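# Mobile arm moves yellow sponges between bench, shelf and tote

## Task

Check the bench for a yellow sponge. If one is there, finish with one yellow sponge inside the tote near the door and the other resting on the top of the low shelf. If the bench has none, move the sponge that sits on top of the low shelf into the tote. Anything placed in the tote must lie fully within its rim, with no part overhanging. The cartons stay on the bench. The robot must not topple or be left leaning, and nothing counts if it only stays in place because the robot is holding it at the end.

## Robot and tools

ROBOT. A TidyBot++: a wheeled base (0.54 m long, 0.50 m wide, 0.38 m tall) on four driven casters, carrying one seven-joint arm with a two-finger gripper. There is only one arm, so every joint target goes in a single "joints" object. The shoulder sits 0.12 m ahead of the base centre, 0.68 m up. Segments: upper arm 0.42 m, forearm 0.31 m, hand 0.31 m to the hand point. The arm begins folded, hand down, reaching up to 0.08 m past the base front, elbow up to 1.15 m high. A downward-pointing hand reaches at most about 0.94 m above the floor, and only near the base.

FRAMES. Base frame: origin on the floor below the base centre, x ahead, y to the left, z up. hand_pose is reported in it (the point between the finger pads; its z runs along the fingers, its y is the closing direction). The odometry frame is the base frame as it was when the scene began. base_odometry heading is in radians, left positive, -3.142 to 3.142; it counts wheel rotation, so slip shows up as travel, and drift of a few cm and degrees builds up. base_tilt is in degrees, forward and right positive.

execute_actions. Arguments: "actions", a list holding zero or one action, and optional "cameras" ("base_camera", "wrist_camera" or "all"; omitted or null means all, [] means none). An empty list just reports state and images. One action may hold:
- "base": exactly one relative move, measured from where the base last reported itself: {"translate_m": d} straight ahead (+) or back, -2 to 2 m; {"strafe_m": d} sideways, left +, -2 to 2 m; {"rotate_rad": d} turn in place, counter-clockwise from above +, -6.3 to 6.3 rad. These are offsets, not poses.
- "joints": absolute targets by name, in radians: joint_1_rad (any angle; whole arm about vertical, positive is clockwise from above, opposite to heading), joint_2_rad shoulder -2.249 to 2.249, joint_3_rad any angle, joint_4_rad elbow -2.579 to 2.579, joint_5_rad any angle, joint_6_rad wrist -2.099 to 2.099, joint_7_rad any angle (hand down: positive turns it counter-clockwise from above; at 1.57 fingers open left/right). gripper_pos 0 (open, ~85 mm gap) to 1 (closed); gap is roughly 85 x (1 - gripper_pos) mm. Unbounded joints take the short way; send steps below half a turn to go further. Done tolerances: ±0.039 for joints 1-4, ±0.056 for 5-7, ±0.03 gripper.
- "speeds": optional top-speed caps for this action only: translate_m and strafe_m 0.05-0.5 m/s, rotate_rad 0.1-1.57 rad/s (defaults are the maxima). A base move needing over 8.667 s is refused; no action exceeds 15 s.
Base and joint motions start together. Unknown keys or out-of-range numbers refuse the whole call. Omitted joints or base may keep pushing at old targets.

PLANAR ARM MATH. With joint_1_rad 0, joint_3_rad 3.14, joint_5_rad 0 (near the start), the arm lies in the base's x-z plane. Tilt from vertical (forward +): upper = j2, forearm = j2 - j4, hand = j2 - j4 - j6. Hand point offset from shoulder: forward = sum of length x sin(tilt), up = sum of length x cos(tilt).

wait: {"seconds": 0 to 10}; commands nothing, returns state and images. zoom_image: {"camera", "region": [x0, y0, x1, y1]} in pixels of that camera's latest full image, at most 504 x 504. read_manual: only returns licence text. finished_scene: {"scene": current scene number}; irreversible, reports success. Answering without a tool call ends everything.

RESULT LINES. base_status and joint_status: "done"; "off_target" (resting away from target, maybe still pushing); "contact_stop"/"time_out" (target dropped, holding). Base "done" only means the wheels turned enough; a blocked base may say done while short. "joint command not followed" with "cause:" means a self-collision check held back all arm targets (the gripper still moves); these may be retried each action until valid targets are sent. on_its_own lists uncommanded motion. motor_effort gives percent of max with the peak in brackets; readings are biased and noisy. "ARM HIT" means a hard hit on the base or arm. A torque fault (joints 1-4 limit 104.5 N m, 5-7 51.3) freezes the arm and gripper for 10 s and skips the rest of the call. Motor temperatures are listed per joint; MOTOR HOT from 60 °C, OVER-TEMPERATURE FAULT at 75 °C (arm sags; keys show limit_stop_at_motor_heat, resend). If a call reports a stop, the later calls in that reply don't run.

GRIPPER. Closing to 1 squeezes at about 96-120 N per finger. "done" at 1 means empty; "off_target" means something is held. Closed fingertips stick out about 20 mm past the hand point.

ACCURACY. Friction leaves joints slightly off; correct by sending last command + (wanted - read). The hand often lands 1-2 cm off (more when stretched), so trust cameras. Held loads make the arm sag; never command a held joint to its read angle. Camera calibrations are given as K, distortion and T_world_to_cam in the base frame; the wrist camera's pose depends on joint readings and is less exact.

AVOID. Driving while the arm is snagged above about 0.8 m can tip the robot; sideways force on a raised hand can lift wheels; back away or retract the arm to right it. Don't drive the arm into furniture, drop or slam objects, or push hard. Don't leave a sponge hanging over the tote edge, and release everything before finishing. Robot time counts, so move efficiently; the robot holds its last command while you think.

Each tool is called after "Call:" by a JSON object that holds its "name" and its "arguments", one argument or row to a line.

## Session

Call:
{"name": "execute_actions", "arguments": {
  "actions": [
    {"joints":{"joint_2_rad":0.0,"joint_4_rad":-0.4,"joint_6_rad":-1.6}}
  ],
  "cameras": ["wrist_camera"]
}}

Scene clock: 3.20 s.
Motor temperatures (°C, as the motors report them): [36 37 33 33 45 44 44]
base_odometry: x=+0.000 y=+0.000 heading=+0.000 (m, m, rad; odometry frame)
base_tilt: forward=+0.4 right=-0.4 (deg)
base_status: not commanded
joint_positions: joint_1_rad=+0.028 joint_2_rad=-0.027 joint_3_rad=+3.133 joint_4_rad=-0.421 joint_5_rad=+0.049 joint_6_rad=-1.561 joint_7_rad=+1.578 gripper_pos=+0.000
joint_status: all done
motor_effort: joint_1_rad=+1(1) joint_2_rad=-10(14) joint_3_rad=-1(0) joint_4_rad=+13(22) joint_5_rad=-1(1) joint_6_rad=+9(8) joint_7_rad=+0(0) (%)
hand_pose: x=+0.5159 y=-0.0213 z=+1.2761 quat_wxyz=(+0.028, +0.829, -0.019, +0.558) (m; base frame)
pictures: wrist_camera
camera_calibration (this result's frames):
wrist_camera: T_world_to_cam=[[-0.0407412, -0.997493, 0.0578546, -0.0749466], [-0.355225, -0.0396598, -0.933939, 1.4303], [0.933893, -0.0586012, -0.352719, 0.106306], [0, 0, 0, 1]] pos_world=[0.405748, -0.0118036, 1.37765]
Images, in order (width x height): wrist_camera 644x476.

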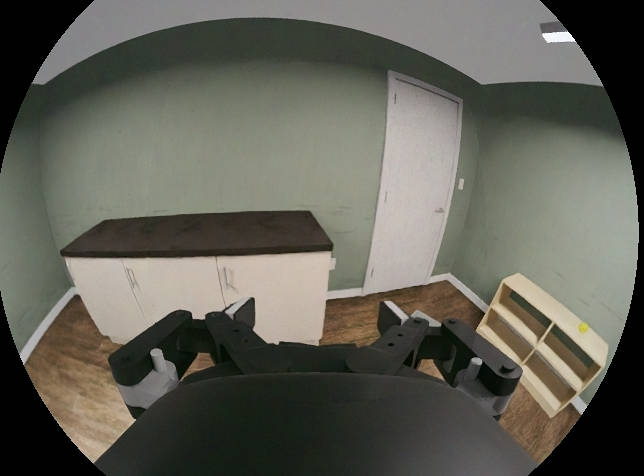

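Call:
{"name": "execute_actions", "arguments": {
  "actions": [
    {"base":{"rotate_rad":-1.57},"joints":{"joint_1_rad":1.3}}
  ],
  "cameras": ["wrist_camera"]
}}

Scene clock: 5.83 s.
Motor temperatures (°C, as the motors report them): [36 37 33 33 45 44 44]
base_odometry: x=+0.000 y=+0.000 heading=-1.570 (m, m, rad; odometry frame)
base_tilt: forward=+0.4 right=-0.4 (deg)
base_status: done
joint_positions: joint_1_rad=+1.279 joint_2_rad=+0.018 joint_3_rad=+3.133 joint_4_rad=-0.421 joint_5_rad=+0.049 joint_6_rad=-1.561 joint_7_rad=+1.578 gripper_pos=+0.000
joint_status: all done
motor_effort: joint_1_rad=+1(2) joint_2_rad=-13(21) joint_3_rad=+0(2) joint_4_rad=+14(17) joint_5_rad=-1(0) joint_6_rad=+9(9) joint_7_rad=-1(0) (%)
hand_pose: x=+0.2310 y=-0.4088 z=+1.2575 quat_wxyz=(+0.338, +0.671, -0.508, +0.421) (m; base frame)
pictures: wrist_camera
camera_calibration (this result's frames):
wrist_camera: T_world_to_cam=[[-0.959096, -0.276997, 0.0583817, 0.0339785], [-0.16119, 0.364842, -0.91701, 1.39567], [0.232709, -0.888911, -0.394568, 0.218291], [0, 0, 0, 1]] pos_world=[0.206759, -0.305746, 1.36399]
Images, in order (width x height): wrist_camera 644x476.

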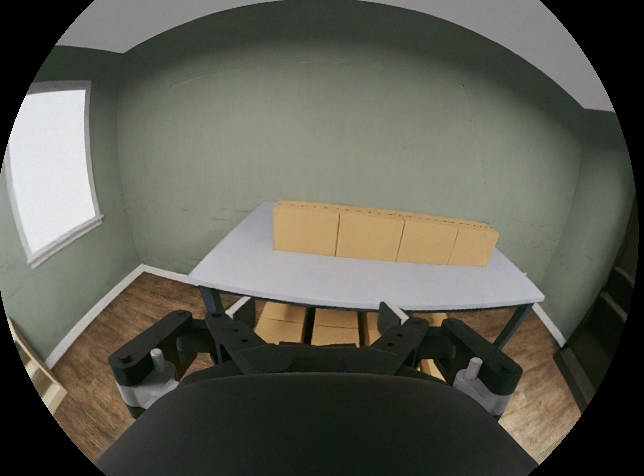

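Call:
{"name": "execute_actions", "arguments": {
  "actions": [
    {"base":{"rotate_rad":-1.395},"joints":{"joint_1_rad":0.0}}
  ],
  "cameras": []
}}

Call:
{"name": "execute_actions", "arguments": {
  "actions": [
    {"base":{"strafe_m":0.5},"joints":{"joint_2_rad":0.42,"joint_4_rad":-0.75,"joint_5_rad":0.5,"joint_6_rad":-0.75}}
  ],
  "cameras": []
}}

Call:
{"name": "execute_actions", "arguments": {
  "actions": [
    {"base":{"translate_m":0.47}}
  ]
}}

Scene clock: 9.07 s.
Motor temperatures (°C, as the motors report them): [36 37 33 33 45 44 44]
base_odometry: x=+0.000 y=+0.000 heading=-2.965 (m, m, rad; odometry frame)
base_tilt: forward=+0.4 right=-0.4 (deg)
base_status: done
joint_positions: joint_1_rad=+0.019 joint_2_rad=+0.017 joint_3_rad=+3.133 joint_4_rad=-0.421 joint_5_rad=+0.049 joint_6_rad=-1.562 joint_7_rad=+1.578 gripper_pos=+0.000
joint_status: all done
motor_effort: joint_1_rad=+1(3) joint_2_rad=-13(15) joint_3_rad=+0(1) joint_4_rad=+14(15) joint_5_rad=-1(0) joint_6_rad=+9(9) joint_7_rad=+0(0) (%)
hand_pose: x=+0.5419 y=-0.0184 z=+1.2578 quat_wxyz=(+0.025, +0.841, -0.015, +0.540) (m; base frame)
pictures: none
No camera images: the call's "cameras" was empty. Leave "cameras" out to get every camera's image.

Scene clock: 11.43 s.
Motor temperatures (°C, as the motors report them): [36 37 33 33 45 44 44]
base_odometry: x=+0.087 y=-0.492 heading=-2.965 (m, m, rad; odometry frame)
base_tilt: forward=+0.4 right=-0.4 (deg)
base_status: done
joint_positions: joint_1_rad=+0.002 joint_2_rad=+0.428 joint_3_rad=+3.133 joint_4_rad=-0.748 joint_5_rad=+0.476 joint_6_rad=-0.786 joint_7_rad=+1.578 gripper_pos=+0.000
joint_status: all done
motor_effort: joint_1_rad=+1(4) joint_2_rad=-36(43) joint_3_rad=+0(2) joint_4_rad=+22(26) joint_5_rad=+1(2) joint_6_rad=+8(9) joint_7_rad=+0(1) (%)
hand_pose: x=+0.8629 y=-0.0964 z=+1.0887 quat_wxyz=(+0.230, +0.808, +0.050, +0.540) (m; base frame)
pictures: none
No camera images: the call's "cameras" was empty. Leave "cameras" out to get every camera's image.

Scene clock: 13.73 s.
Motor temperatures (°C, as the motors report them): [36 37 33 33 45 44 44]
base_odometry: x=-0.375 y=-0.575 heading=-2.964 (m, m, rad; odometry frame)
base_tilt: forward=+0.4 right=-0.4 (deg)
base_status: done
joint_positions: joint_1_rad=+0.002 joint_2_rad=+0.428 joint_3_rad=+3.133 joint_4_rad=-0.748 joint_5_rad=+0.478 joint_6_rad=-0.784 joint_7_rad=+1.578 gripper_pos=+0.000
joint_status: not commanded
motor_effort: joint_1_rad=+1(0) joint_2_rad=-36(41) joint_3_rad=+1(0) joint_4_rad=+23(24) joint_5_rad=+1(2) joint_6_rad=+8(8) joint_7_rad=-1(0) (%)
hand_pose: x=+0.8628 y=-0.0965 z=+1.0898 quat_wxyz=(+0.231, +0.807, +0.050, +0.541) (m; base frame)
pictures: base_camera, wrist_camera
camera_calibration (this result's frames):
wrist_camera: T_world_to_cam=[[-0.146412, -0.877358, 0.456954, -0.457226], [-0.3932, -0.372258, -0.840725, 1.27573], [0.907721, -0.302766, -0.290474, -0.356588], [0, 0, 0, 1]] pos_world=[0.758354, -0.0342147, 1.17789]
Images, in order (width x height): base_camera 644x364, wrist_camera 644x476.

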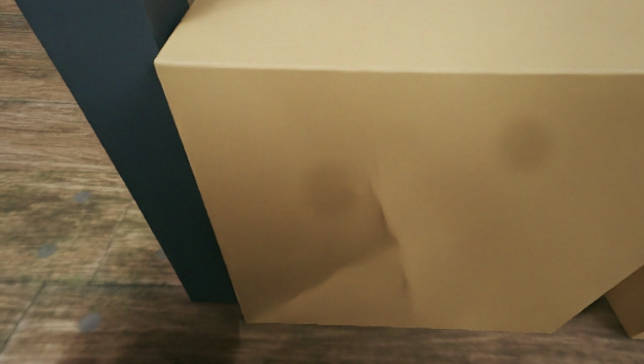

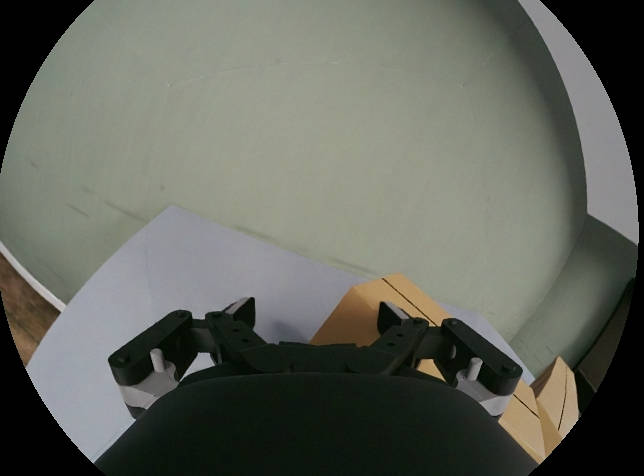

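Call:
{"name": "execute_actions", "arguments": {
  "actions": [
    {"joints":{"joint_4_rad":-0.4,"joint_5_rad":0.0,"joint_6_rad":-0.9}}
  ],
  "cameras": []
}}

Call:
{"name": "execute_actions", "arguments": {
  "actions": [
    {"joints":{"joint_1_rad":0.35,"joint_6_rad":-1.35,"joint_5_rad":0.5}}
  ],
  "cameras": ["wrist_camera"]
}}

Scene clock: 15.40 s.
Motor temperatures (°C, as the motors report them): [36 37 33 33 45 44 44]
base_odometry: x=-0.375 y=-0.575 heading=-2.964 (m, m, rad; odometry frame)
base_tilt: forward=+0.4 right=-0.4 (deg)
base_status: not commanded
joint_positions: joint_1_rad=+0.002 joint_2_rad=+0.425 joint_3_rad=+3.133 joint_4_rad=-0.419 joint_5_rad=+0.019 joint_6_rad=-0.861 joint_7_rad=+1.578 gripper_pos=+0.000
joint_status: all done
motor_effort: joint_1_rad=+0(0) joint_2_rad=-33(38) joint_3_rad=-1(1) joint_4_rad=+20(24) joint_5_rad=-1(2) joint_6_rad=+9(10) joint_7_rad=+0(0) (%)
hand_pose: x=+0.8360 y=-0.0006 z=+1.2320 quat_wxyz=(+0.008, +0.753, +0.004, +0.658) (m; base frame)
pictures: none
No camera images: the call's "cameras" was empty. Leave "cameras" out to get every camera's image.

Scene clock: 16.93 s.
Motor temperatures (°C, as the motors report them): [36 37 33 33 45 44 44]
base_odometry: x=-0.375 y=-0.575 heading=-2.964 (m, m, rad; odometry frame)
base_tilt: forward=+0.4 right=-0.4 (deg)
base_status: not commanded
joint_positions: joint_1_rad=+0.343 joint_2_rad=+0.424 joint_3_rad=+3.133 joint_4_rad=-0.415 joint_5_rad=+0.485 joint_6_rad=-1.313 joint_7_rad=+1.578 gripper_pos=+0.000
joint_status: all done
motor_effort: joint_1_rad=+1(3) joint_2_rad=-32(35) joint_3_rad=+1(2) joint_4_rad=+18(20) joint_5_rad=+2(2) joint_6_rad=+7(10) joint_7_rad=+0(0) (%)
hand_pose: x=+0.6808 y=-0.3445 z=+1.1298 quat_wxyz=(+0.307, +0.834, -0.196, +0.415) (m; base frame)
pictures: wrist_camera
camera_calibration (this result's frames):
wrist_camera: T_world_to_cam=[[-0.555133, -0.741886, 0.376075, -0.303408], [-0.586694, 0.0287602, -0.809298, 1.37976], [0.589591, -0.669909, -0.451226, 0.0169072], [0, 0, 0, 1]] pos_world=[0.631099, -0.25345, 1.23837]
Images, in order (width x height): wrist_camera 644x476.

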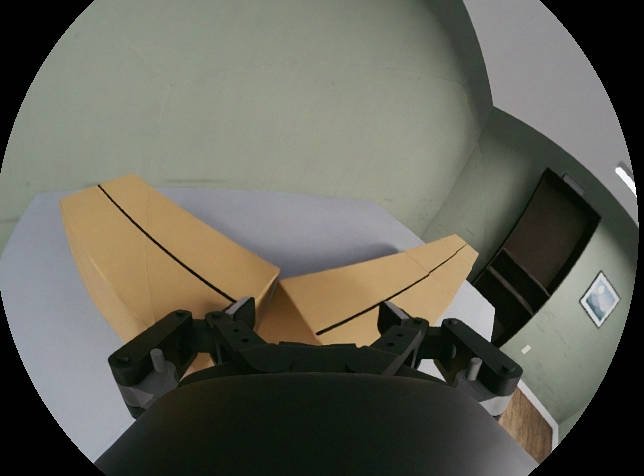

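Call:
{"name": "execute_actions", "arguments": {
  "actions": [
    {"joints":{"joint_1_rad":0.25,"joint_2_rad":0.45,"joint_4_rad":-0.6,"joint_5_rad":0.0,"joint_6_rad":-0.45,"joint_7_rad":-1.4}}
  ],
  "cameras": ["wrist_camera"]
}}

Scene clock: 20.10 s.
Motor temperatures (°C, as the motors report them): [36 37 33 33 45 44 44]
base_odometry: x=-0.375 y=-0.575 heading=-2.964 (m, m, rad; odometry frame)
base_tilt: forward=+0.4 right=-0.4 (deg)
base_status: not commanded
joint_positions: joint_1_rad=+0.270 joint_2_rad=+0.425 joint_3_rad=+3.133 joint_4_rad=-0.575 joint_5_rad=+0.019 joint_6_rad=-0.482 joint_7_rad=-1.397 gripper_pos=+0.000
joint_status: all done
motor_effort: joint_1_rad=+1(2) joint_2_rad=-35(36) joint_3_rad=+0(0) joint_4_rad=+22(22) joint_5_rad=-1(2) joint_6_rad=+9(9) joint_7_rad=+0(0) (%)
hand_pose: x=+0.8404 y=-0.1972 z=+1.2627 quat_wxyz=(-0.718, -0.029, -0.674, +0.167) (m; base frame)
pictures: wrist_camera
camera_calibration (this result's frames):
wrist_camera: T_world_to_cam=[[0.287275, 0.932006, -0.220994, 0.220503], [-0.000391969, 0.230833, 0.972993, -1.12662], [0.957848, -0.27943, 0.0666779, -0.804943], [0, 0, 0, 1]] pos_world=[0.707227, -0.170375, 1.1986]
Images, in order (width x height): wrist_camera 644x476.

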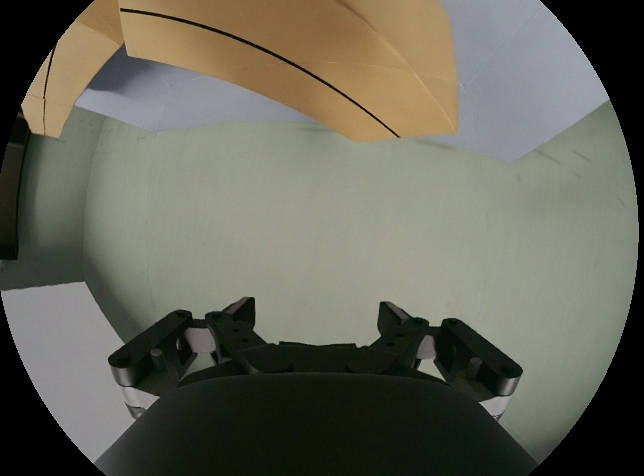

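Call:
{"name": "execute_actions", "arguments": {
  "actions": [
    {"base":{"strafe_m":-0.4},"joints":{"joint_1_rad":0.05,"joint_7_rad":-1.57}}
  ],
  "cameras": []
}}

Call:
{"name": "execute_actions", "arguments": {
  "actions": [
    {"joints":{"joint_6_rad":-1.0}}
  ],
  "cameras": ["wrist_camera"]
}}

Scene clock: 22.43 s.
Motor temperatures (°C, as the motors report them): [36 37 33 33 45 44 44]
base_odometry: x=-0.446 y=-0.181 heading=-2.964 (m, m, rad; odometry frame)
base_tilt: forward=+0.4 right=-0.4 (deg)
base_status: done
joint_positions: joint_1_rad=+0.060 joint_2_rad=+0.427 joint_3_rad=+3.133 joint_4_rad=-0.576 joint_5_rad=+0.019 joint_6_rad=-0.482 joint_7_rad=-1.547 gripper_pos=+0.000
joint_status: all done
motor_effort: joint_1_rad=+0(5) joint_2_rad=-35(35) joint_3_rad=-1(2) joint_4_rad=+22(22) joint_5_rad=-1(1) joint_6_rad=+9(9) joint_7_rad=+0(0) (%)
hand_pose: x=+0.8668 y=-0.0427 z=+1.2610 quat_wxyz=(-0.736, -0.008, -0.676, +0.036) (m; base frame)
pictures: none
No camera images: the call's "cameras" was empty. Leave "cameras" out to get every camera's image.

Scene clock: 23.83 s.
Motor temperatures (°C, as the motors report them): [36 37 33 33 45 44 44]
base_odometry: x=-0.446 y=-0.182 heading=-2.964 (m, m, rad; odometry frame)
base_tilt: forward=+0.4 right=-0.4 (deg)
base_status: not commanded
joint_positions: joint_1_rad=+0.060 joint_2_rad=+0.424 joint_3_rad=+3.133 joint_4_rad=-0.574 joint_5_rad=+0.018 joint_6_rad=-0.963 joint_7_rad=-1.551 gripper_pos=+0.000
joint_status: all done
motor_effort: joint_1_rad=+1(0) joint_2_rad=-32(36) joint_3_rad=+0(1) joint_4_rad=+19(22) joint_5_rad=-1(0) joint_6_rad=+8(9) joint_7_rad=+0(1) (%)
hand_pose: x=+0.8427 y=-0.0427 z=+1.1175 quat_wxyz=(-0.556, -0.014, -0.831, +0.028) (m; base frame)
pictures: wrist_camera
camera_calibration (this result's frames):
wrist_camera: T_world_to_cam=[[0.0464781, 0.996609, -0.0679035, 0.078391], [0.405318, 0.0433145, 0.913149, -1.30401], [0.912994, -0.069964, -0.40193, -0.183898], [0, 0, 0, 1]] pos_world=[0.692795, -0.0345087, 1.12217]
Images, in order (width x height): wrist_camera 644x476.

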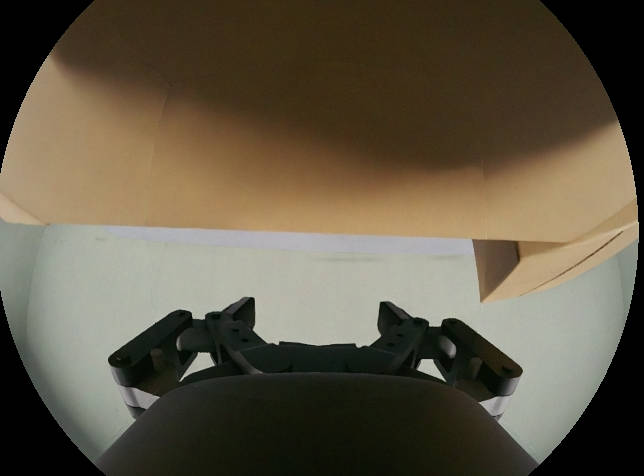

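Call:
{"name": "execute_actions", "arguments": {
  "actions": [
    {"base":{"translate_m":-0.06},"joints":{"joint_2_rad":0.1,"joint_4_rad":-0.4,"joint_6_rad":-0.9,"joint_7_rad":0.0}}
  ],
  "cameras": []
}}

Call:
{"name": "execute_actions", "arguments": {
  "actions": [
    {"base":{"strafe_m":-1.3},"joints":{"joint_1_rad":-1.2,"joint_6_rad":-1.7,"joint_7_rad":1.57}}
  ]
}}

Scene clock: 26.10 s.
Motor temperatures (°C, as the motors report them): [36 37 33 33 45 44 44]
base_odometry: x=-0.387 y=-0.171 heading=-2.964 (m, m, rad; odometry frame)
base_tilt: forward=+0.4 right=-0.4 (deg)
base_status: done
joint_positions: joint_1_rad=+0.060 joint_2_rad=+0.101 joint_3_rad=+3.133 joint_4_rad=-0.415 joint_5_rad=+0.018 joint_6_rad=-0.934 joint_7_rad=-0.009 gripper_pos=+0.000
joint_status: all done
motor_effort: joint_1_rad=+1(3) joint_2_rad=-16(37) joint_3_rad=+0(1) joint_4_rad=+15(23) joint_5_rad=-1(0) joint_6_rad=+9(10) joint_7_rad=+0(1) (%)
hand_pose: x=+0.6248 y=-0.0298 z=+1.4113 quat_wxyz=(-0.512, +0.453, -0.484, +0.546) (m; base frame)
pictures: none
No camera images: the call's "cameras" was empty. Leave "cameras" out to get every camera's image.

Scene clock: 30.07 s.
Motor temperatures (°C, as the motors report them): [36 37 33 33 45 44 44]
base_odometry: x=-0.616 y=+1.109 heading=-2.964 (m, m, rad; odometry frame)
base_tilt: forward=+0.4 right=-0.4 (deg)
base_status: done
joint_positions: joint_1_rad=-1.181 joint_2_rad=+0.099 joint_3_rad=+3.133 joint_4_rad=-0.415 joint_5_rad=+0.018 joint_6_rad=-1.665 joint_7_rad=+1.548 gripper_pos=+0.000
joint_status: all done
motor_effort: joint_1_rad=+1(4) joint_2_rad=-17(20) joint_3_rad=+0(2) joint_4_rad=+15(17) joint_5_rad=-1(0) joint_6_rad=+8(9) joint_7_rad=+0(1) (%)
hand_pose: x=+0.2913 y=+0.4175 z=+1.1962 quat_wxyz=(-0.258, +0.743, +0.484, +0.384) (m; base frame)
pictures: base_camera, wrist_camera
camera_calibration (this result's frames):
wrist_camera: T_world_to_cam=[[0.927742, -0.372875, 0.0160705, -0.134689], [-0.193402, -0.517134, -0.833767, 1.32576], [0.319202, 0.770413, -0.551882, 0.38478], [0, 0, 0, 1]] pos_world=[0.258539, 0.338936, 1.3199]
Images, in order (width x height): base_camera 644x364, wrist_camera 644x476.

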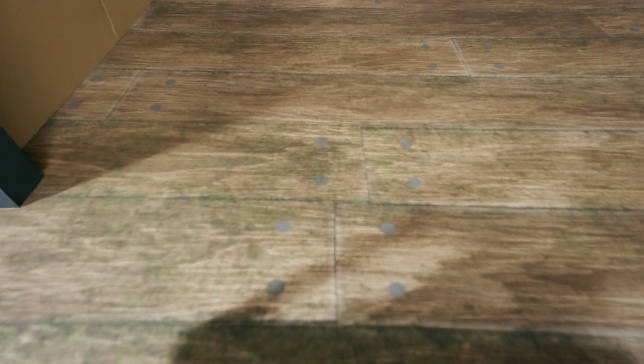

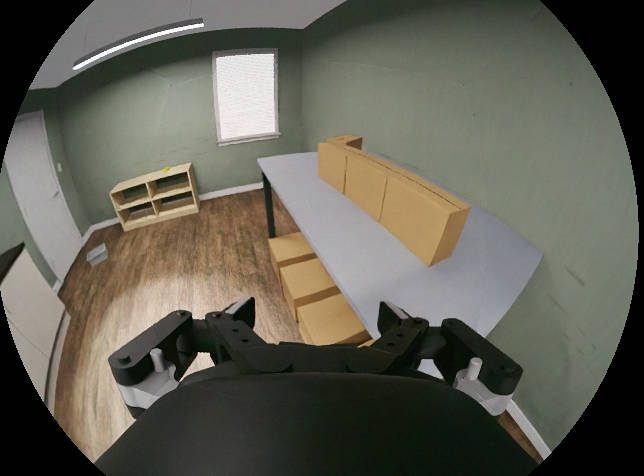

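Call:
{"name": "execute_actions", "arguments": {
  "actions": [
    {"base":{"translate_m":0.7},"joints":{"joint_1_rad":-1.4}}
  ],
  "cameras": ["wrist_camera"]
}}

Scene clock: 32.90 s.
Motor temperatures (°C, as the motors report them): [36 37 33 33 45 44 44]
base_odometry: x=-1.305 y=+0.986 heading=-2.965 (m, m, rad; odometry frame)
base_tilt: forward=+0.4 right=-0.4 (deg)
base_status: done
joint_positions: joint_1_rad=-1.387 joint_2_rad=+0.099 joint_3_rad=+3.133 joint_4_rad=-0.415 joint_5_rad=+0.017 joint_6_rad=-1.665 joint_7_rad=+1.548 gripper_pos=+0.000
joint_status: all done
motor_effort: joint_1_rad=+1(3) joint_2_rad=-17(17) joint_3_rad=+0(1) joint_4_rad=+14(15) joint_5_rad=-1(0) joint_6_rad=+8(8) joint_7_rad=+0(0) (%)
hand_pose: x=+0.2021 y=+0.4440 z=+1.1962 quat_wxyz=(-0.296, +0.689, +0.558, +0.356) (m; base frame)
pictures: wrist_camera
camera_calibration (this result's frames):
wrist_camera: T_world_to_cam=[[0.984482, -0.174787, 0.015632, -0.14099], [-0.0836521, -0.545737, -0.833771, 1.31271], [0.154263, 0.819525, -0.551889, 0.404416], [0, 0, 0, 1]] pos_world=[0.186227, 0.36032, 1.31989]
Images, in order (width x height): wrist_camera 644x476.

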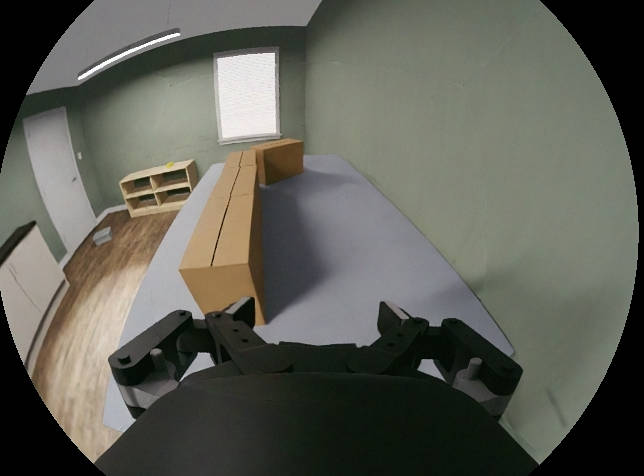

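Call:
{"name": "execute_actions", "arguments": {
  "actions": [
    {"base":{"translate_m":-1.4}}
  ],
  "cameras": []
}}

Call:
{"name": "execute_actions", "arguments": {
  "actions": [
    {"base":{"rotate_rad":1.6},"joints":{"joint_1_rad":0.0}}
  ],
  "cameras": []
}}

Call:
{"name": "execute_actions", "arguments": {
  "actions": [
    {"base":{"translate_m":2.0},"joints":{"joint_2_rad":0.0,"joint_4_rad":-1.2,"joint_6_rad":-1.0}}
  ]
}}

Scene clock: 37.57 s.
Motor temperatures (°C, as the motors report them): [36 37 33 33 45 44 44]
base_odometry: x=+0.073 y=+1.233 heading=-2.964 (m, m, rad; odometry frame)
base_tilt: forward=+0.4 right=-0.4 (deg)
base_status: done
joint_positions: joint_1_rad=-1.390 joint_2_rad=+0.099 joint_3_rad=+3.133 joint_4_rad=-0.415 joint_5_rad=+0.016 joint_6_rad=-1.666 joint_7_rad=+1.548 gripper_pos=+0.000
joint_status: not commanded
motor_effort: joint_1_rad=+1(1) joint_2_rad=-16(20) joint_3_rad=+0(1) joint_4_rad=+14(16) joint_5_rad=-1(2) joint_6_rad=+8(8) joint_7_rad=-1(0) (%)
hand_pose: x=+0.2005 y=+0.4439 z=+1.1964 quat_wxyz=(-0.297, +0.688, +0.559, +0.355) (m; base frame)
pictures: none
No camera images: the call's "cameras" was empty. Leave "cameras" out to get every camera's image.

Scene clock: 40.23 s.
Motor temperatures (°C, as the motors report them): [36 37 33 33 45 44 44]
base_odometry: x=+0.073 y=+1.233 heading=-1.364 (m, m, rad; odometry frame)
base_tilt: forward=+0.4 right=-0.4 (deg)
base_status: done
joint_positions: joint_1_rad=-0.018 joint_2_rad=+0.099 joint_3_rad=+3.133 joint_4_rad=-0.415 joint_5_rad=+0.016 joint_6_rad=-1.666 joint_7_rad=+1.548 gripper_pos=+0.000
joint_status: all done
motor_effort: joint_1_rad=+1(2) joint_2_rad=-17(19) joint_3_rad=+0(1) joint_4_rad=+15(15) joint_5_rad=-1(0) joint_6_rad=+8(8) joint_7_rad=+0(0) (%)
hand_pose: x=+0.5702 y=+0.0077 z=+1.1964 quat_wxyz=(-0.005, +0.886, -0.003, +0.463) (m; base frame)
pictures: none
No camera images: the call's "cameras" was empty. Leave "cameras" out to get every camera's image.

Scene clock: 45.73 s.
Motor temperatures (°C, as the motors report them): [36 37 33 33 45 44 44]
base_odometry: x=+0.485 y=-0.724 heading=-1.364 (m, m, rad; odometry frame)
base_tilt: forward=+0.4 right=-0.4 (deg)
base_status: done
joint_positions: joint_1_rad=-0.018 joint_2_rad=+0.020 joint_3_rad=+3.133 joint_4_rad=-1.180 joint_5_rad=+0.016 joint_6_rad=-1.034 joint_7_rad=+1.548 gripper_pos=+0.000
joint_status: all done
motor_effort: joint_1_rad=+1(1) joint_2_rad=-21(24) joint_3_rad=-1(0) joint_4_rad=+22(22) joint_5_rad=-1(1) joint_6_rad=+8(8) joint_7_rad=+0(0) (%)
hand_pose: x=+0.6655 y=+0.0113 z=+1.0249 quat_wxyz=(-0.003, +0.899, +0.002, +0.439) (m; base frame)
pictures: base_camera, wrist_camera
camera_calibration (this result's frames):
wrist_camera: T_world_to_cam=[[0.0353043, -0.999128, 0.0222951, -0.0359203], [-0.59543, -0.0389462, -0.802463, 1.27526], [0.802631, 0.0150553, -0.596286, 0.216091], [0, 0, 0, 1]] pos_world=[0.587156, 0.0105244, 1.153]
Images, in order (width x height): base_camera 644x364, wrist_camera 644x476.

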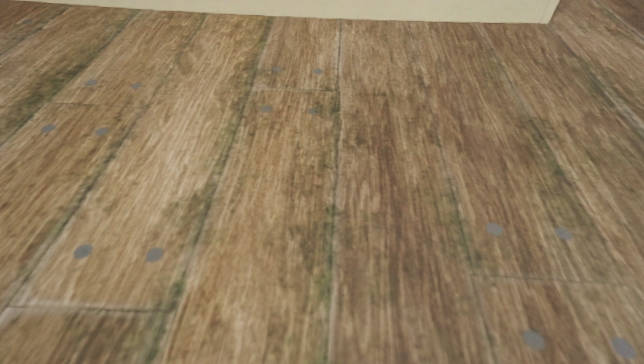

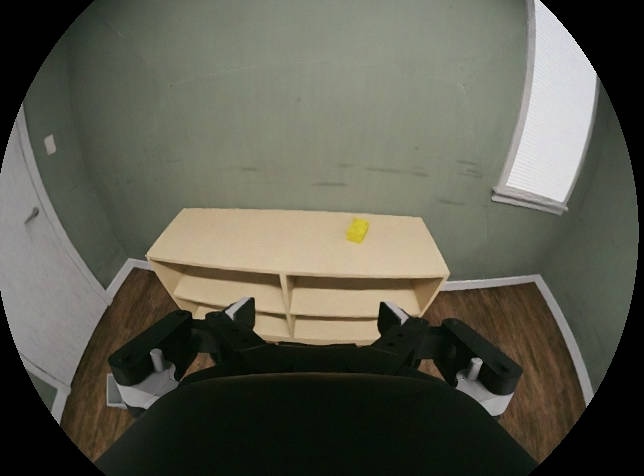

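Call:
{"name": "execute_actions", "arguments": {
  "actions": [
    {"base":{"translate_m":0.72},"joints":{"joint_1_rad":0.32,"joint_2_rad":0.4,"joint_4_rad":-1.25,"joint_6_rad":-1.5}}
  ]
}}

Scene clock: 48.77 s.
Motor temperatures (°C, as the motors report them): [36 37 33 33 45 44 44]
base_odometry: x=+0.634 y=-1.429 heading=-1.363 (m, m, rad; odometry frame)
base_tilt: forward=+0.4 right=-0.4 (deg)
base_status: done
joint_positions: joint_1_rad=+0.305 joint_2_rad=+0.402 joint_3_rad=+3.133 joint_4_rad=-1.236 joint_5_rad=+0.016 joint_6_rad=-1.464 joint_7_rad=+1.548 gripper_pos=+0.000
joint_status: all done
motor_effort: joint_1_rad=+1(0) joint_2_rad=-31(35) joint_3_rad=-1(1) joint_4_rad=+19(23) joint_5_rad=-1(1) joint_6_rad=+1(9) joint_7_rad=+0(0) (%)
hand_pose: x=+0.5868 y=-0.1470 z=+0.7369 quat_wxyz=(+0.009, +0.987, -0.158, +0.018) (m; base frame)
pictures: base_camera, wrist_camera
camera_calibration (this result's frames):
wrist_camera: T_world_to_cam=[[-0.276608, -0.960963, 0.00610899, 0.01566], [-0.959185, 0.275696, -0.0628962, 0.705811], [0.0587567, -0.0232573, -0.998001, 0.836845], [0, 0, 0, 1]] pos_world=[0.632164, -0.160078, 0.87947]
Images, in order (width x height): base_camera 644x364, wrist_camera 644x476.

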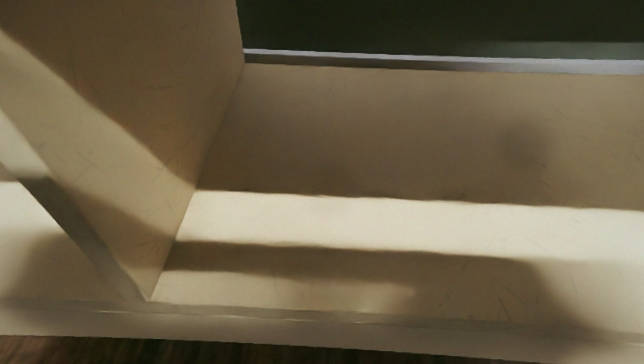

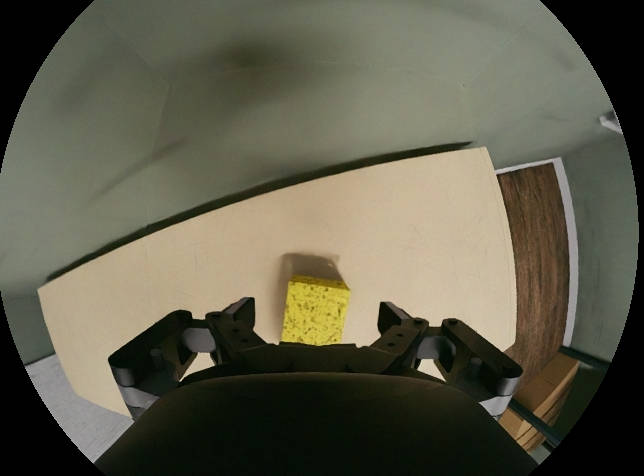

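Call:
{"name": "execute_actions", "arguments": {
  "actions": [
    {"joints":{"joint_1_rad":0.3,"joint_2_rad":0.35,"joint_4_rad":-1.6,"joint_6_rad":-1.17,"joint_7_rad":1.43}}
  ],
  "cameras": ["wrist_camera"]
}}

Scene clock: 50.53 s.
Motor temperatures (°C, as the motors report them): [36 38 33 33 45 44 44]
base_odometry: x=+0.634 y=-1.429 heading=-1.363 (m, m, rad; odometry frame)
base_tilt: forward=+0.4 right=-0.4 (deg)
base_status: not commanded
joint_positions: joint_1_rad=+0.305 joint_2_rad=+0.375 joint_3_rad=+3.133 joint_4_rad=-1.579 joint_5_rad=+0.016 joint_6_rad=-1.207 joint_7_rad=+1.455 gripper_pos=+0.000
joint_status: all done
motor_effort: joint_1_rad=+1(1) joint_2_rad=-29(31) joint_3_rad=+0(1) joint_4_rad=+17(19) joint_5_rad=-1(1) joint_6_rad=+1(1) joint_7_rad=+0(0) (%)
hand_pose: x=+0.5385 y=-0.1316 z=+0.6447 quat_wxyz=(+0.005, +0.979, -0.202, -0.010) (m; base frame)
pictures: wrist_camera
camera_calibration (this result's frames):
wrist_camera: T_world_to_cam=[[-0.36044, -0.932763, 0.00606802, 0.0665759], [-0.932777, 0.360408, -0.00578046, 0.609565], [0.00320483, -0.00774362, -0.999965, 0.781198], [0, 0, 0, 1]] pos_world=[0.590081, -0.151543, 0.78429]
Images, in order (width x height): wrist_camera 644x476.

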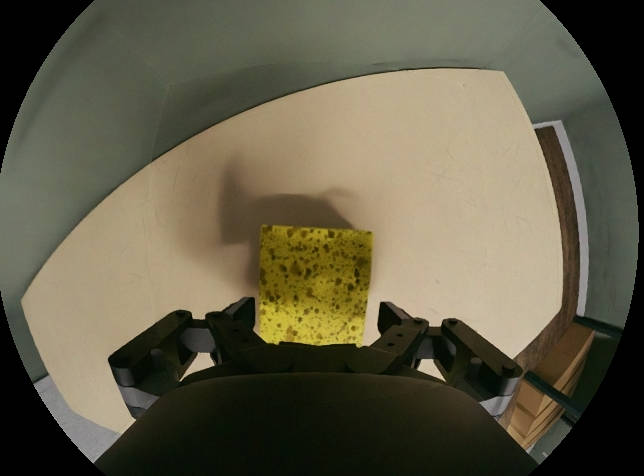

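Call:
{"name": "execute_actions", "arguments": {
  "actions": [
    {"joints":{"gripper_pos":1.0}}
  ],
  "cameras": []
}}

Call:
{"name": "execute_actions", "arguments": {
  "actions": [
    {"joints":{"joint_2_rad":0.1}}
  ],
  "cameras": []
}}

Call:
{"name": "execute_actions", "arguments": {
  "actions": [
    {"base":{"translate_m":-0.4},"joints":{"joint_1_rad":-1.0,"joint_6_rad":-0.7}}
  ]
}}

Scene clock: 51.80 s.
Motor temperatures (°C, as the motors report them): [36 38 33 33 45 44 44]
base_odometry: x=+0.634 y=-1.429 heading=-1.363 (m, m, rad; odometry frame)
base_tilt: forward=+0.4 right=-0.4 (deg)
base_status: not commanded
joint_positions: joint_1_rad=+0.305 joint_2_rad=+0.364 joint_3_rad=+3.133 joint_4_rad=-1.581 joint_5_rad=+0.016 joint_6_rad=-1.207 joint_7_rad=+1.455 gripper_pos=+0.403
joint_status: gripper_pos off_target (ended at +0.403, target +1.000)
motor_effort: joint_1_rad=+1(1) joint_2_rad=-29(29) joint_3_rad=+0(0) joint_4_rad=+17(18) joint_5_rad=-1(1) joint_6_rad=+1(2) joint_7_rad=+0(0) (%)
hand_pose: x=+0.5380 y=-0.1314 z=+0.6490 quat_wxyz=(+0.005, +0.979, -0.202, -0.006) (m; base frame)
pictures: none
No camera images: the call's "cameras" was empty. Leave "cameras" out to get every camera's image.

Scene clock: 53.10 s.
Motor temperatures (°C, as the motors report them): [36 38 33 33 45 44 44]
base_odometry: x=+0.634 y=-1.429 heading=-1.363 (m, m, rad; odometry frame)
base_tilt: forward=+0.4 right=-0.4 (deg)
base_status: not commanded
joint_positions: joint_1_rad=+0.305 joint_2_rad=+0.107 joint_3_rad=+3.133 joint_4_rad=-1.581 joint_5_rad=+0.016 joint_6_rad=-1.207 joint_7_rad=+1.455 gripper_pos=+0.403
joint_status: all done
motor_effort: joint_1_rad=+1(1) joint_2_rad=-22(32) joint_3_rad=+0(1) joint_4_rad=+20(20) joint_5_rad=-1(1) joint_6_rad=+3(3) joint_7_rad=+0(1) (%)
hand_pose: x=+0.5322 y=-0.1296 z=+0.7617 quat_wxyz=(+0.018, +0.972, -0.201, +0.122) (m; base frame)
pictures: none
No camera images: the call's "cameras" was empty. Leave "cameras" out to get every camera's image.

Scene clock: 55.67 s.
Motor temperatures (°C, as the motors report them): [36 38 33 33 45 44 44]
base_odometry: x=+0.551 y=-1.037 heading=-1.363 (m, m, rad; odometry frame)
base_tilt: forward=+0.4 right=-0.4 (deg)
base_status: done
joint_positions: joint_1_rad=-0.982 joint_2_rad=+0.106 joint_3_rad=+3.131 joint_4_rad=-1.581 joint_5_rad=+0.016 joint_6_rad=-0.738 joint_7_rad=+1.455 gripper_pos=+0.403
joint_status: all done
motor_effort: joint_1_rad=+1(4) joint_2_rad=-24(26) joint_3_rad=+0(2) joint_4_rad=+23(23) joint_5_rad=-1(1) joint_6_rad=+7(7) joint_7_rad=+0(1) (%)
hand_pose: x=+0.4275 y=+0.4686 z=+0.8293 quat_wxyz=(-0.179, +0.846, +0.400, +0.302) (m; base frame)
pictures: base_camera, wrist_camera
camera_calibration (this result's frames):
wrist_camera: T_world_to_cam=[[0.806916, -0.589189, -0.0417513, -0.0351761], [-0.457992, -0.579467, -0.674137, 1.08251], [0.373001, 0.563094, -0.737425, 0.32752], [0, 0, 0, 1]] pos_world=[0.402002, 0.42213, 0.969815]
Images, in order (width x height): base_camera 644x364, wrist_camera 644x476.

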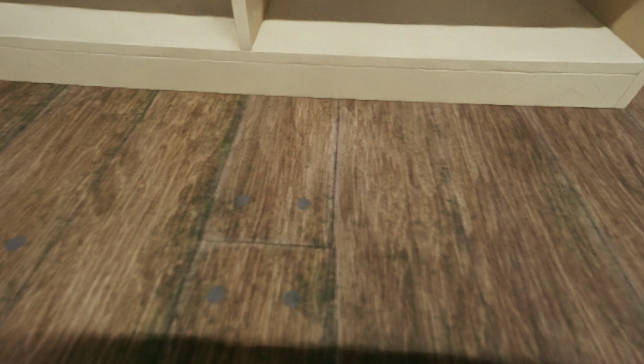

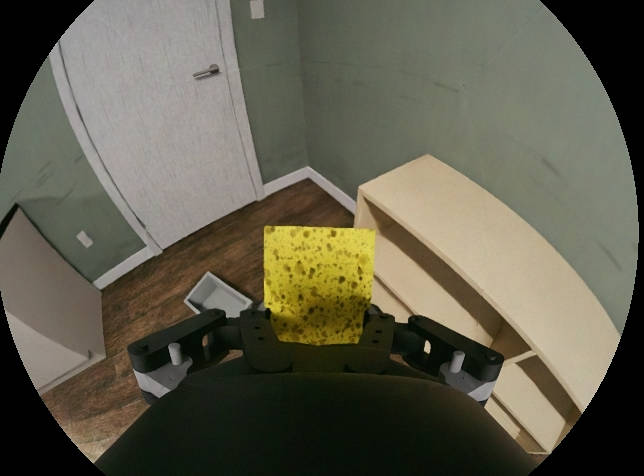

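Call:
{"name": "execute_actions", "arguments": {
  "actions": [
    {"base":{"rotate_rad":1.354},"joints":{"joint_1_rad":0.02,"joint_2_rad":0.5,"joint_4_rad":-1.9}}
  ],
  "cameras": []
}}

Call:
{"name": "execute_actions", "arguments": {
  "actions": [
    {"base":{"translate_m":0.35}}
  ]
}}

Scene clock: 58.20 s.
Motor temperatures (°C, as the motors report them): [36 38 33 33 45 44 44]
base_odometry: x=+0.552 y=-1.037 heading=-0.010 (m, m, rad; odometry frame)
base_tilt: forward=+0.4 right=-0.4 (deg)
base_status: done
joint_positions: joint_1_rad=+0.003 joint_2_rad=+0.478 joint_3_rad=+3.130 joint_4_rad=-1.876 joint_5_rad=+0.016 joint_6_rad=-0.735 joint_7_rad=+1.455 gripper_pos=+0.403
joint_status: all done
motor_effort: joint_1_rad=+1(1) joint_2_rad=-29(31) joint_3_rad=-1(3) joint_4_rad=+13(22) joint_5_rad=-1(2) joint_6_rad=+1(7) joint_7_rad=+0(0) (%)
hand_pose: x=+0.5514 y=+0.0019 z=+0.5226 quat_wxyz=(+0.001, +0.998, -0.049, +0.026) (m; base frame)
pictures: none
No camera images: the call's "cameras" was empty. Leave "cameras" out to get every camera's image.

Scene clock: 60.23 s.
Motor temperatures (°C, as the motors report them): [36 38 33 33 45 44 44]
base_odometry: x=+0.902 y=-1.040 heading=-0.009 (m, m, rad; odometry frame)
base_tilt: forward=+0.4 right=-0.4 (deg)
base_status: done
joint_positions: joint_1_rad=+0.003 joint_2_rad=+0.484 joint_3_rad=+3.130 joint_4_rad=-1.882 joint_5_rad=+0.016 joint_6_rad=-0.733 joint_7_rad=+1.455 gripper_pos=+0.403
joint_status: not commanded
motor_effort: joint_1_rad=+0(0) joint_2_rad=-29(31) joint_3_rad=+0(1) joint_4_rad=+13(14) joint_5_rad=-2(1) joint_6_rad=+1(2) joint_7_rad=+0(0) (%)
hand_pose: x=+0.5482 y=+0.0019 z=+0.5188 quat_wxyz=(+0.001, +0.999, -0.049, +0.022) (m; base frame)
pictures: base_camera, wrist_camera
camera_calibration (this result's frames):
wrist_camera: T_world_to_cam=[[-0.0591691, -0.998237, -0.00465975, 0.0358352], [-0.995978, 0.0593486, -0.0671205, 0.636849], [0.0672788, 0.00066954, -0.997734, 0.620028], [0, 0, 0, 1]] pos_world=[0.594694, -0.00243923, 0.661535]
Images, in order (width x height): base_camera 644x364, wrist_camera 644x476.

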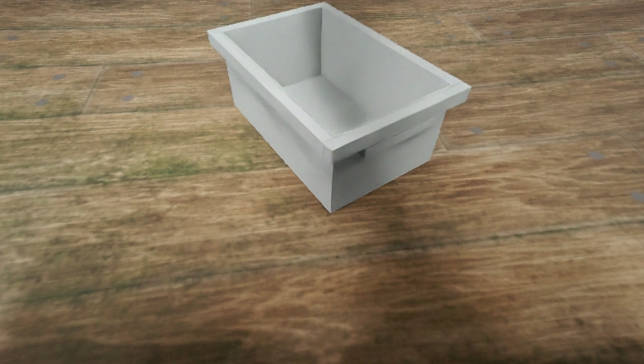

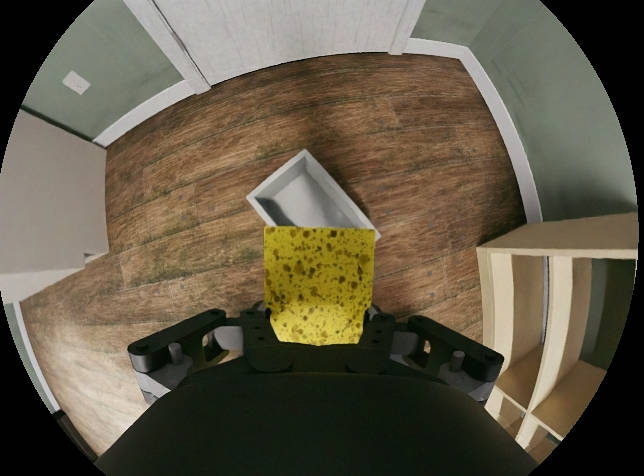

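Call:
{"name": "execute_actions", "arguments": {
  "actions": [
    {"joints":{"joint_2_rad":1.32,"joint_4_rad":-1.31,"joint_6_rad":-0.46,"joint_7_rad":2.24}}
  ]
}}

Scene clock: 62.67 s.
Motor temperatures (°C, as the motors report them): [36 38 33 33 45 44 44]
base_odometry: x=+0.902 y=-1.040 heading=-0.009 (m, m, rad; odometry frame)
base_tilt: forward=+0.4 right=-0.4 (deg)
base_status: not commanded
joint_positions: joint_1_rad=+0.003 joint_2_rad=+1.307 joint_3_rad=+3.130 joint_4_rad=-1.336 joint_5_rad=+0.016 joint_6_rad=-0.497 joint_7_rad=+2.217 gripper_pos=+0.403
joint_status: all done
motor_effort: joint_1_rad=+1(1) joint_2_rad=-44(45) joint_3_rad=-1(2) joint_4_rad=+9(13) joint_5_rad=-1(1) joint_6_rad=+1(1) joint_7_rad=-1(0) (%)
hand_pose: x=+0.6758 y=+0.0042 z=+0.2041 quat_wxyz=(-0.002, +0.946, +0.324, +0.001) (m; base frame)
pictures: base_camera, wrist_camera
camera_calibration (this result's frames):
wrist_camera: T_world_to_cam=[[0.64272, -0.766046, -0.00917941, -0.430198], [-0.765956, -0.642318, -0.0271809, 0.581989], [0.0149257, 0.0245007, -0.999588, 0.333142], [0, 0, 0, 1]] pos_world=[0.717303, 0.036108, 0.344874]
Images, in order (width x height): base_camera 644x364, wrist_camera 644x476.

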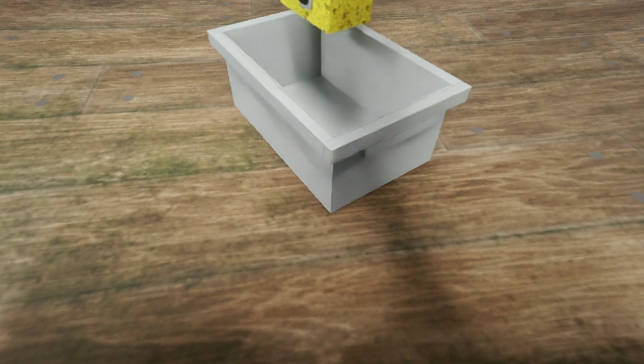

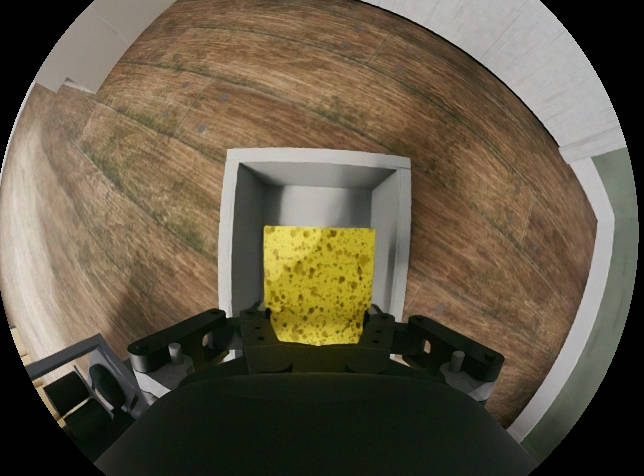

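Well centred. Lowering.

Call:
{"name": "execute_actions", "arguments": {
  "actions": [
    {"joints":{"joint_2_rad":1.685,"joint_4_rad":-0.995,"joint_6_rad":-0.42}}
  ],
  "cameras": []
}}

Call:
{"name": "execute_actions", "arguments": {
  "actions": [
    {"joints":{"gripper_pos":0.17}}
  ],
  "cameras": []
}}

Call:
{"name": "execute_actions", "arguments": {
  "actions": [
    {"joints":{"joint_2_rad":1.3,"joint_4_rad":-1.35,"joint_6_rad":-0.5}}
  ]
}}

Scene clock: 64.57 s.
Motor temperatures (°C, as the motors report them): [36 38 33 33 45 44 44]
base_odometry: x=+0.902 y=-1.040 heading=-0.009 (m, m, rad; odometry frame)
base_tilt: forward=+0.4 right=-0.4 (deg)
base_status: not commanded
joint_positions: joint_1_rad=+0.003 joint_2_rad=+1.674 joint_3_rad=+3.130 joint_4_rad=-1.018 joint_5_rad=+0.016 joint_6_rad=-0.458 joint_7_rad=+2.217 gripper_pos=+0.403
joint_status: all done
motor_effort: joint_1_rad=+1(1) joint_2_rad=-44(46) joint_3_rad=-1(1) joint_4_rad=+8(10) joint_5_rad=-2(1) joint_6_rad=+1(4) joint_7_rad=+0(0) (%)
hand_pose: x=+0.6714 y=+0.0040 z=+0.0441 quat_wxyz=(-0.003, +0.947, +0.322, -0.003) (m; base frame)
pictures: none
No camera images: the call's "cameras" was empty. Leave "cameras" out to get every camera's image.

Scene clock: 65.57 s.
Motor temperatures (°C, as the motors report them): [36 38 33 33 45 44 44]
base_odometry: x=+0.902 y=-1.040 heading=-0.009 (m, m, rad; odometry frame)
base_tilt: forward=+0.4 right=-0.4 (deg)
base_status: not commanded
joint_positions: joint_1_rad=+0.003 joint_2_rad=+1.674 joint_3_rad=+3.130 joint_4_rad=-1.018 joint_5_rad=+0.016 joint_6_rad=-0.458 joint_7_rad=+2.217 gripper_pos=+0.170
joint_status: all done
motor_effort: joint_1_rad=+1(1) joint_2_rad=-43(44) joint_3_rad=-1(1) joint_4_rad=+8(8) joint_5_rad=-1(2) joint_6_rad=+1(1) joint_7_rad=+0(0) (%)
hand_pose: x=+0.6714 y=+0.0040 z=+0.0441 quat_wxyz=(-0.003, +0.947, +0.322, -0.003) (m; base frame)
pictures: none
No camera images: the call's "cameras" was empty. Leave "cameras" out to get every camera's image.

Scene clock: 67.23 s.
Motor temperatures (°C, as the motors report them): [36 38 33 33 45 44 44]
base_odometry: x=+0.902 y=-1.040 heading=-0.009 (m, m, rad; odometry frame)
base_tilt: forward=+0.4 right=-0.4 (deg)
base_status: not commanded
joint_positions: joint_1_rad=+0.003 joint_2_rad=+1.305 joint_3_rad=+3.130 joint_4_rad=-1.326 joint_5_rad=+0.016 joint_6_rad=-0.462 joint_7_rad=+2.217 gripper_pos=+0.170
joint_status: all done
motor_effort: joint_1_rad=+1(1) joint_2_rad=-44(46) joint_3_rad=-1(1) joint_4_rad=+9(10) joint_5_rad=-2(1) joint_6_rad=+1(1) joint_7_rad=+0(1) (%)
hand_pose: x=+0.6938 y=+0.0043 z=+0.2073 quat_wxyz=(+0.006, +0.946, +0.324, +0.024) (m; base frame)
pictures: base_camera, wrist_camera
camera_calibration (this result's frames):
wrist_camera: T_world_to_cam=[[0.64226, -0.766199, 0.0209792, -0.447526], [-0.763945, -0.642118, -0.0638238, 0.602087], [0.0623729, 0.0249645, -0.997741, 0.30274], [0, 0, 0, 1]] pos_world=[0.728506, 0.0361583, 0.349873]
Images, in order (width x height): base_camera 644x364, wrist_camera 644x476.

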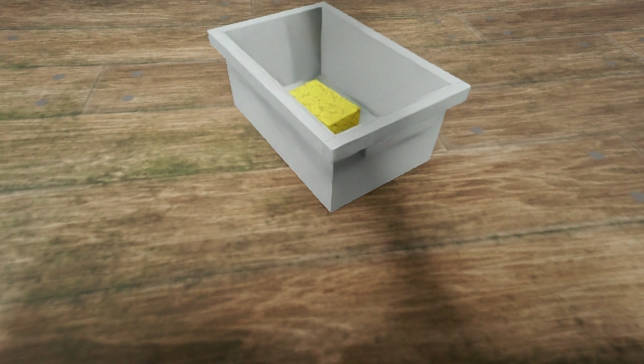

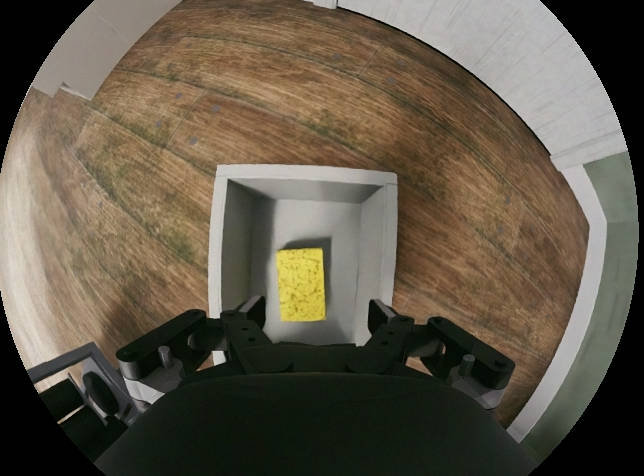

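Call:
{"name": "finished_scene", "arguments": {
  "scene": 2
}}

The scene is finished: the task was done.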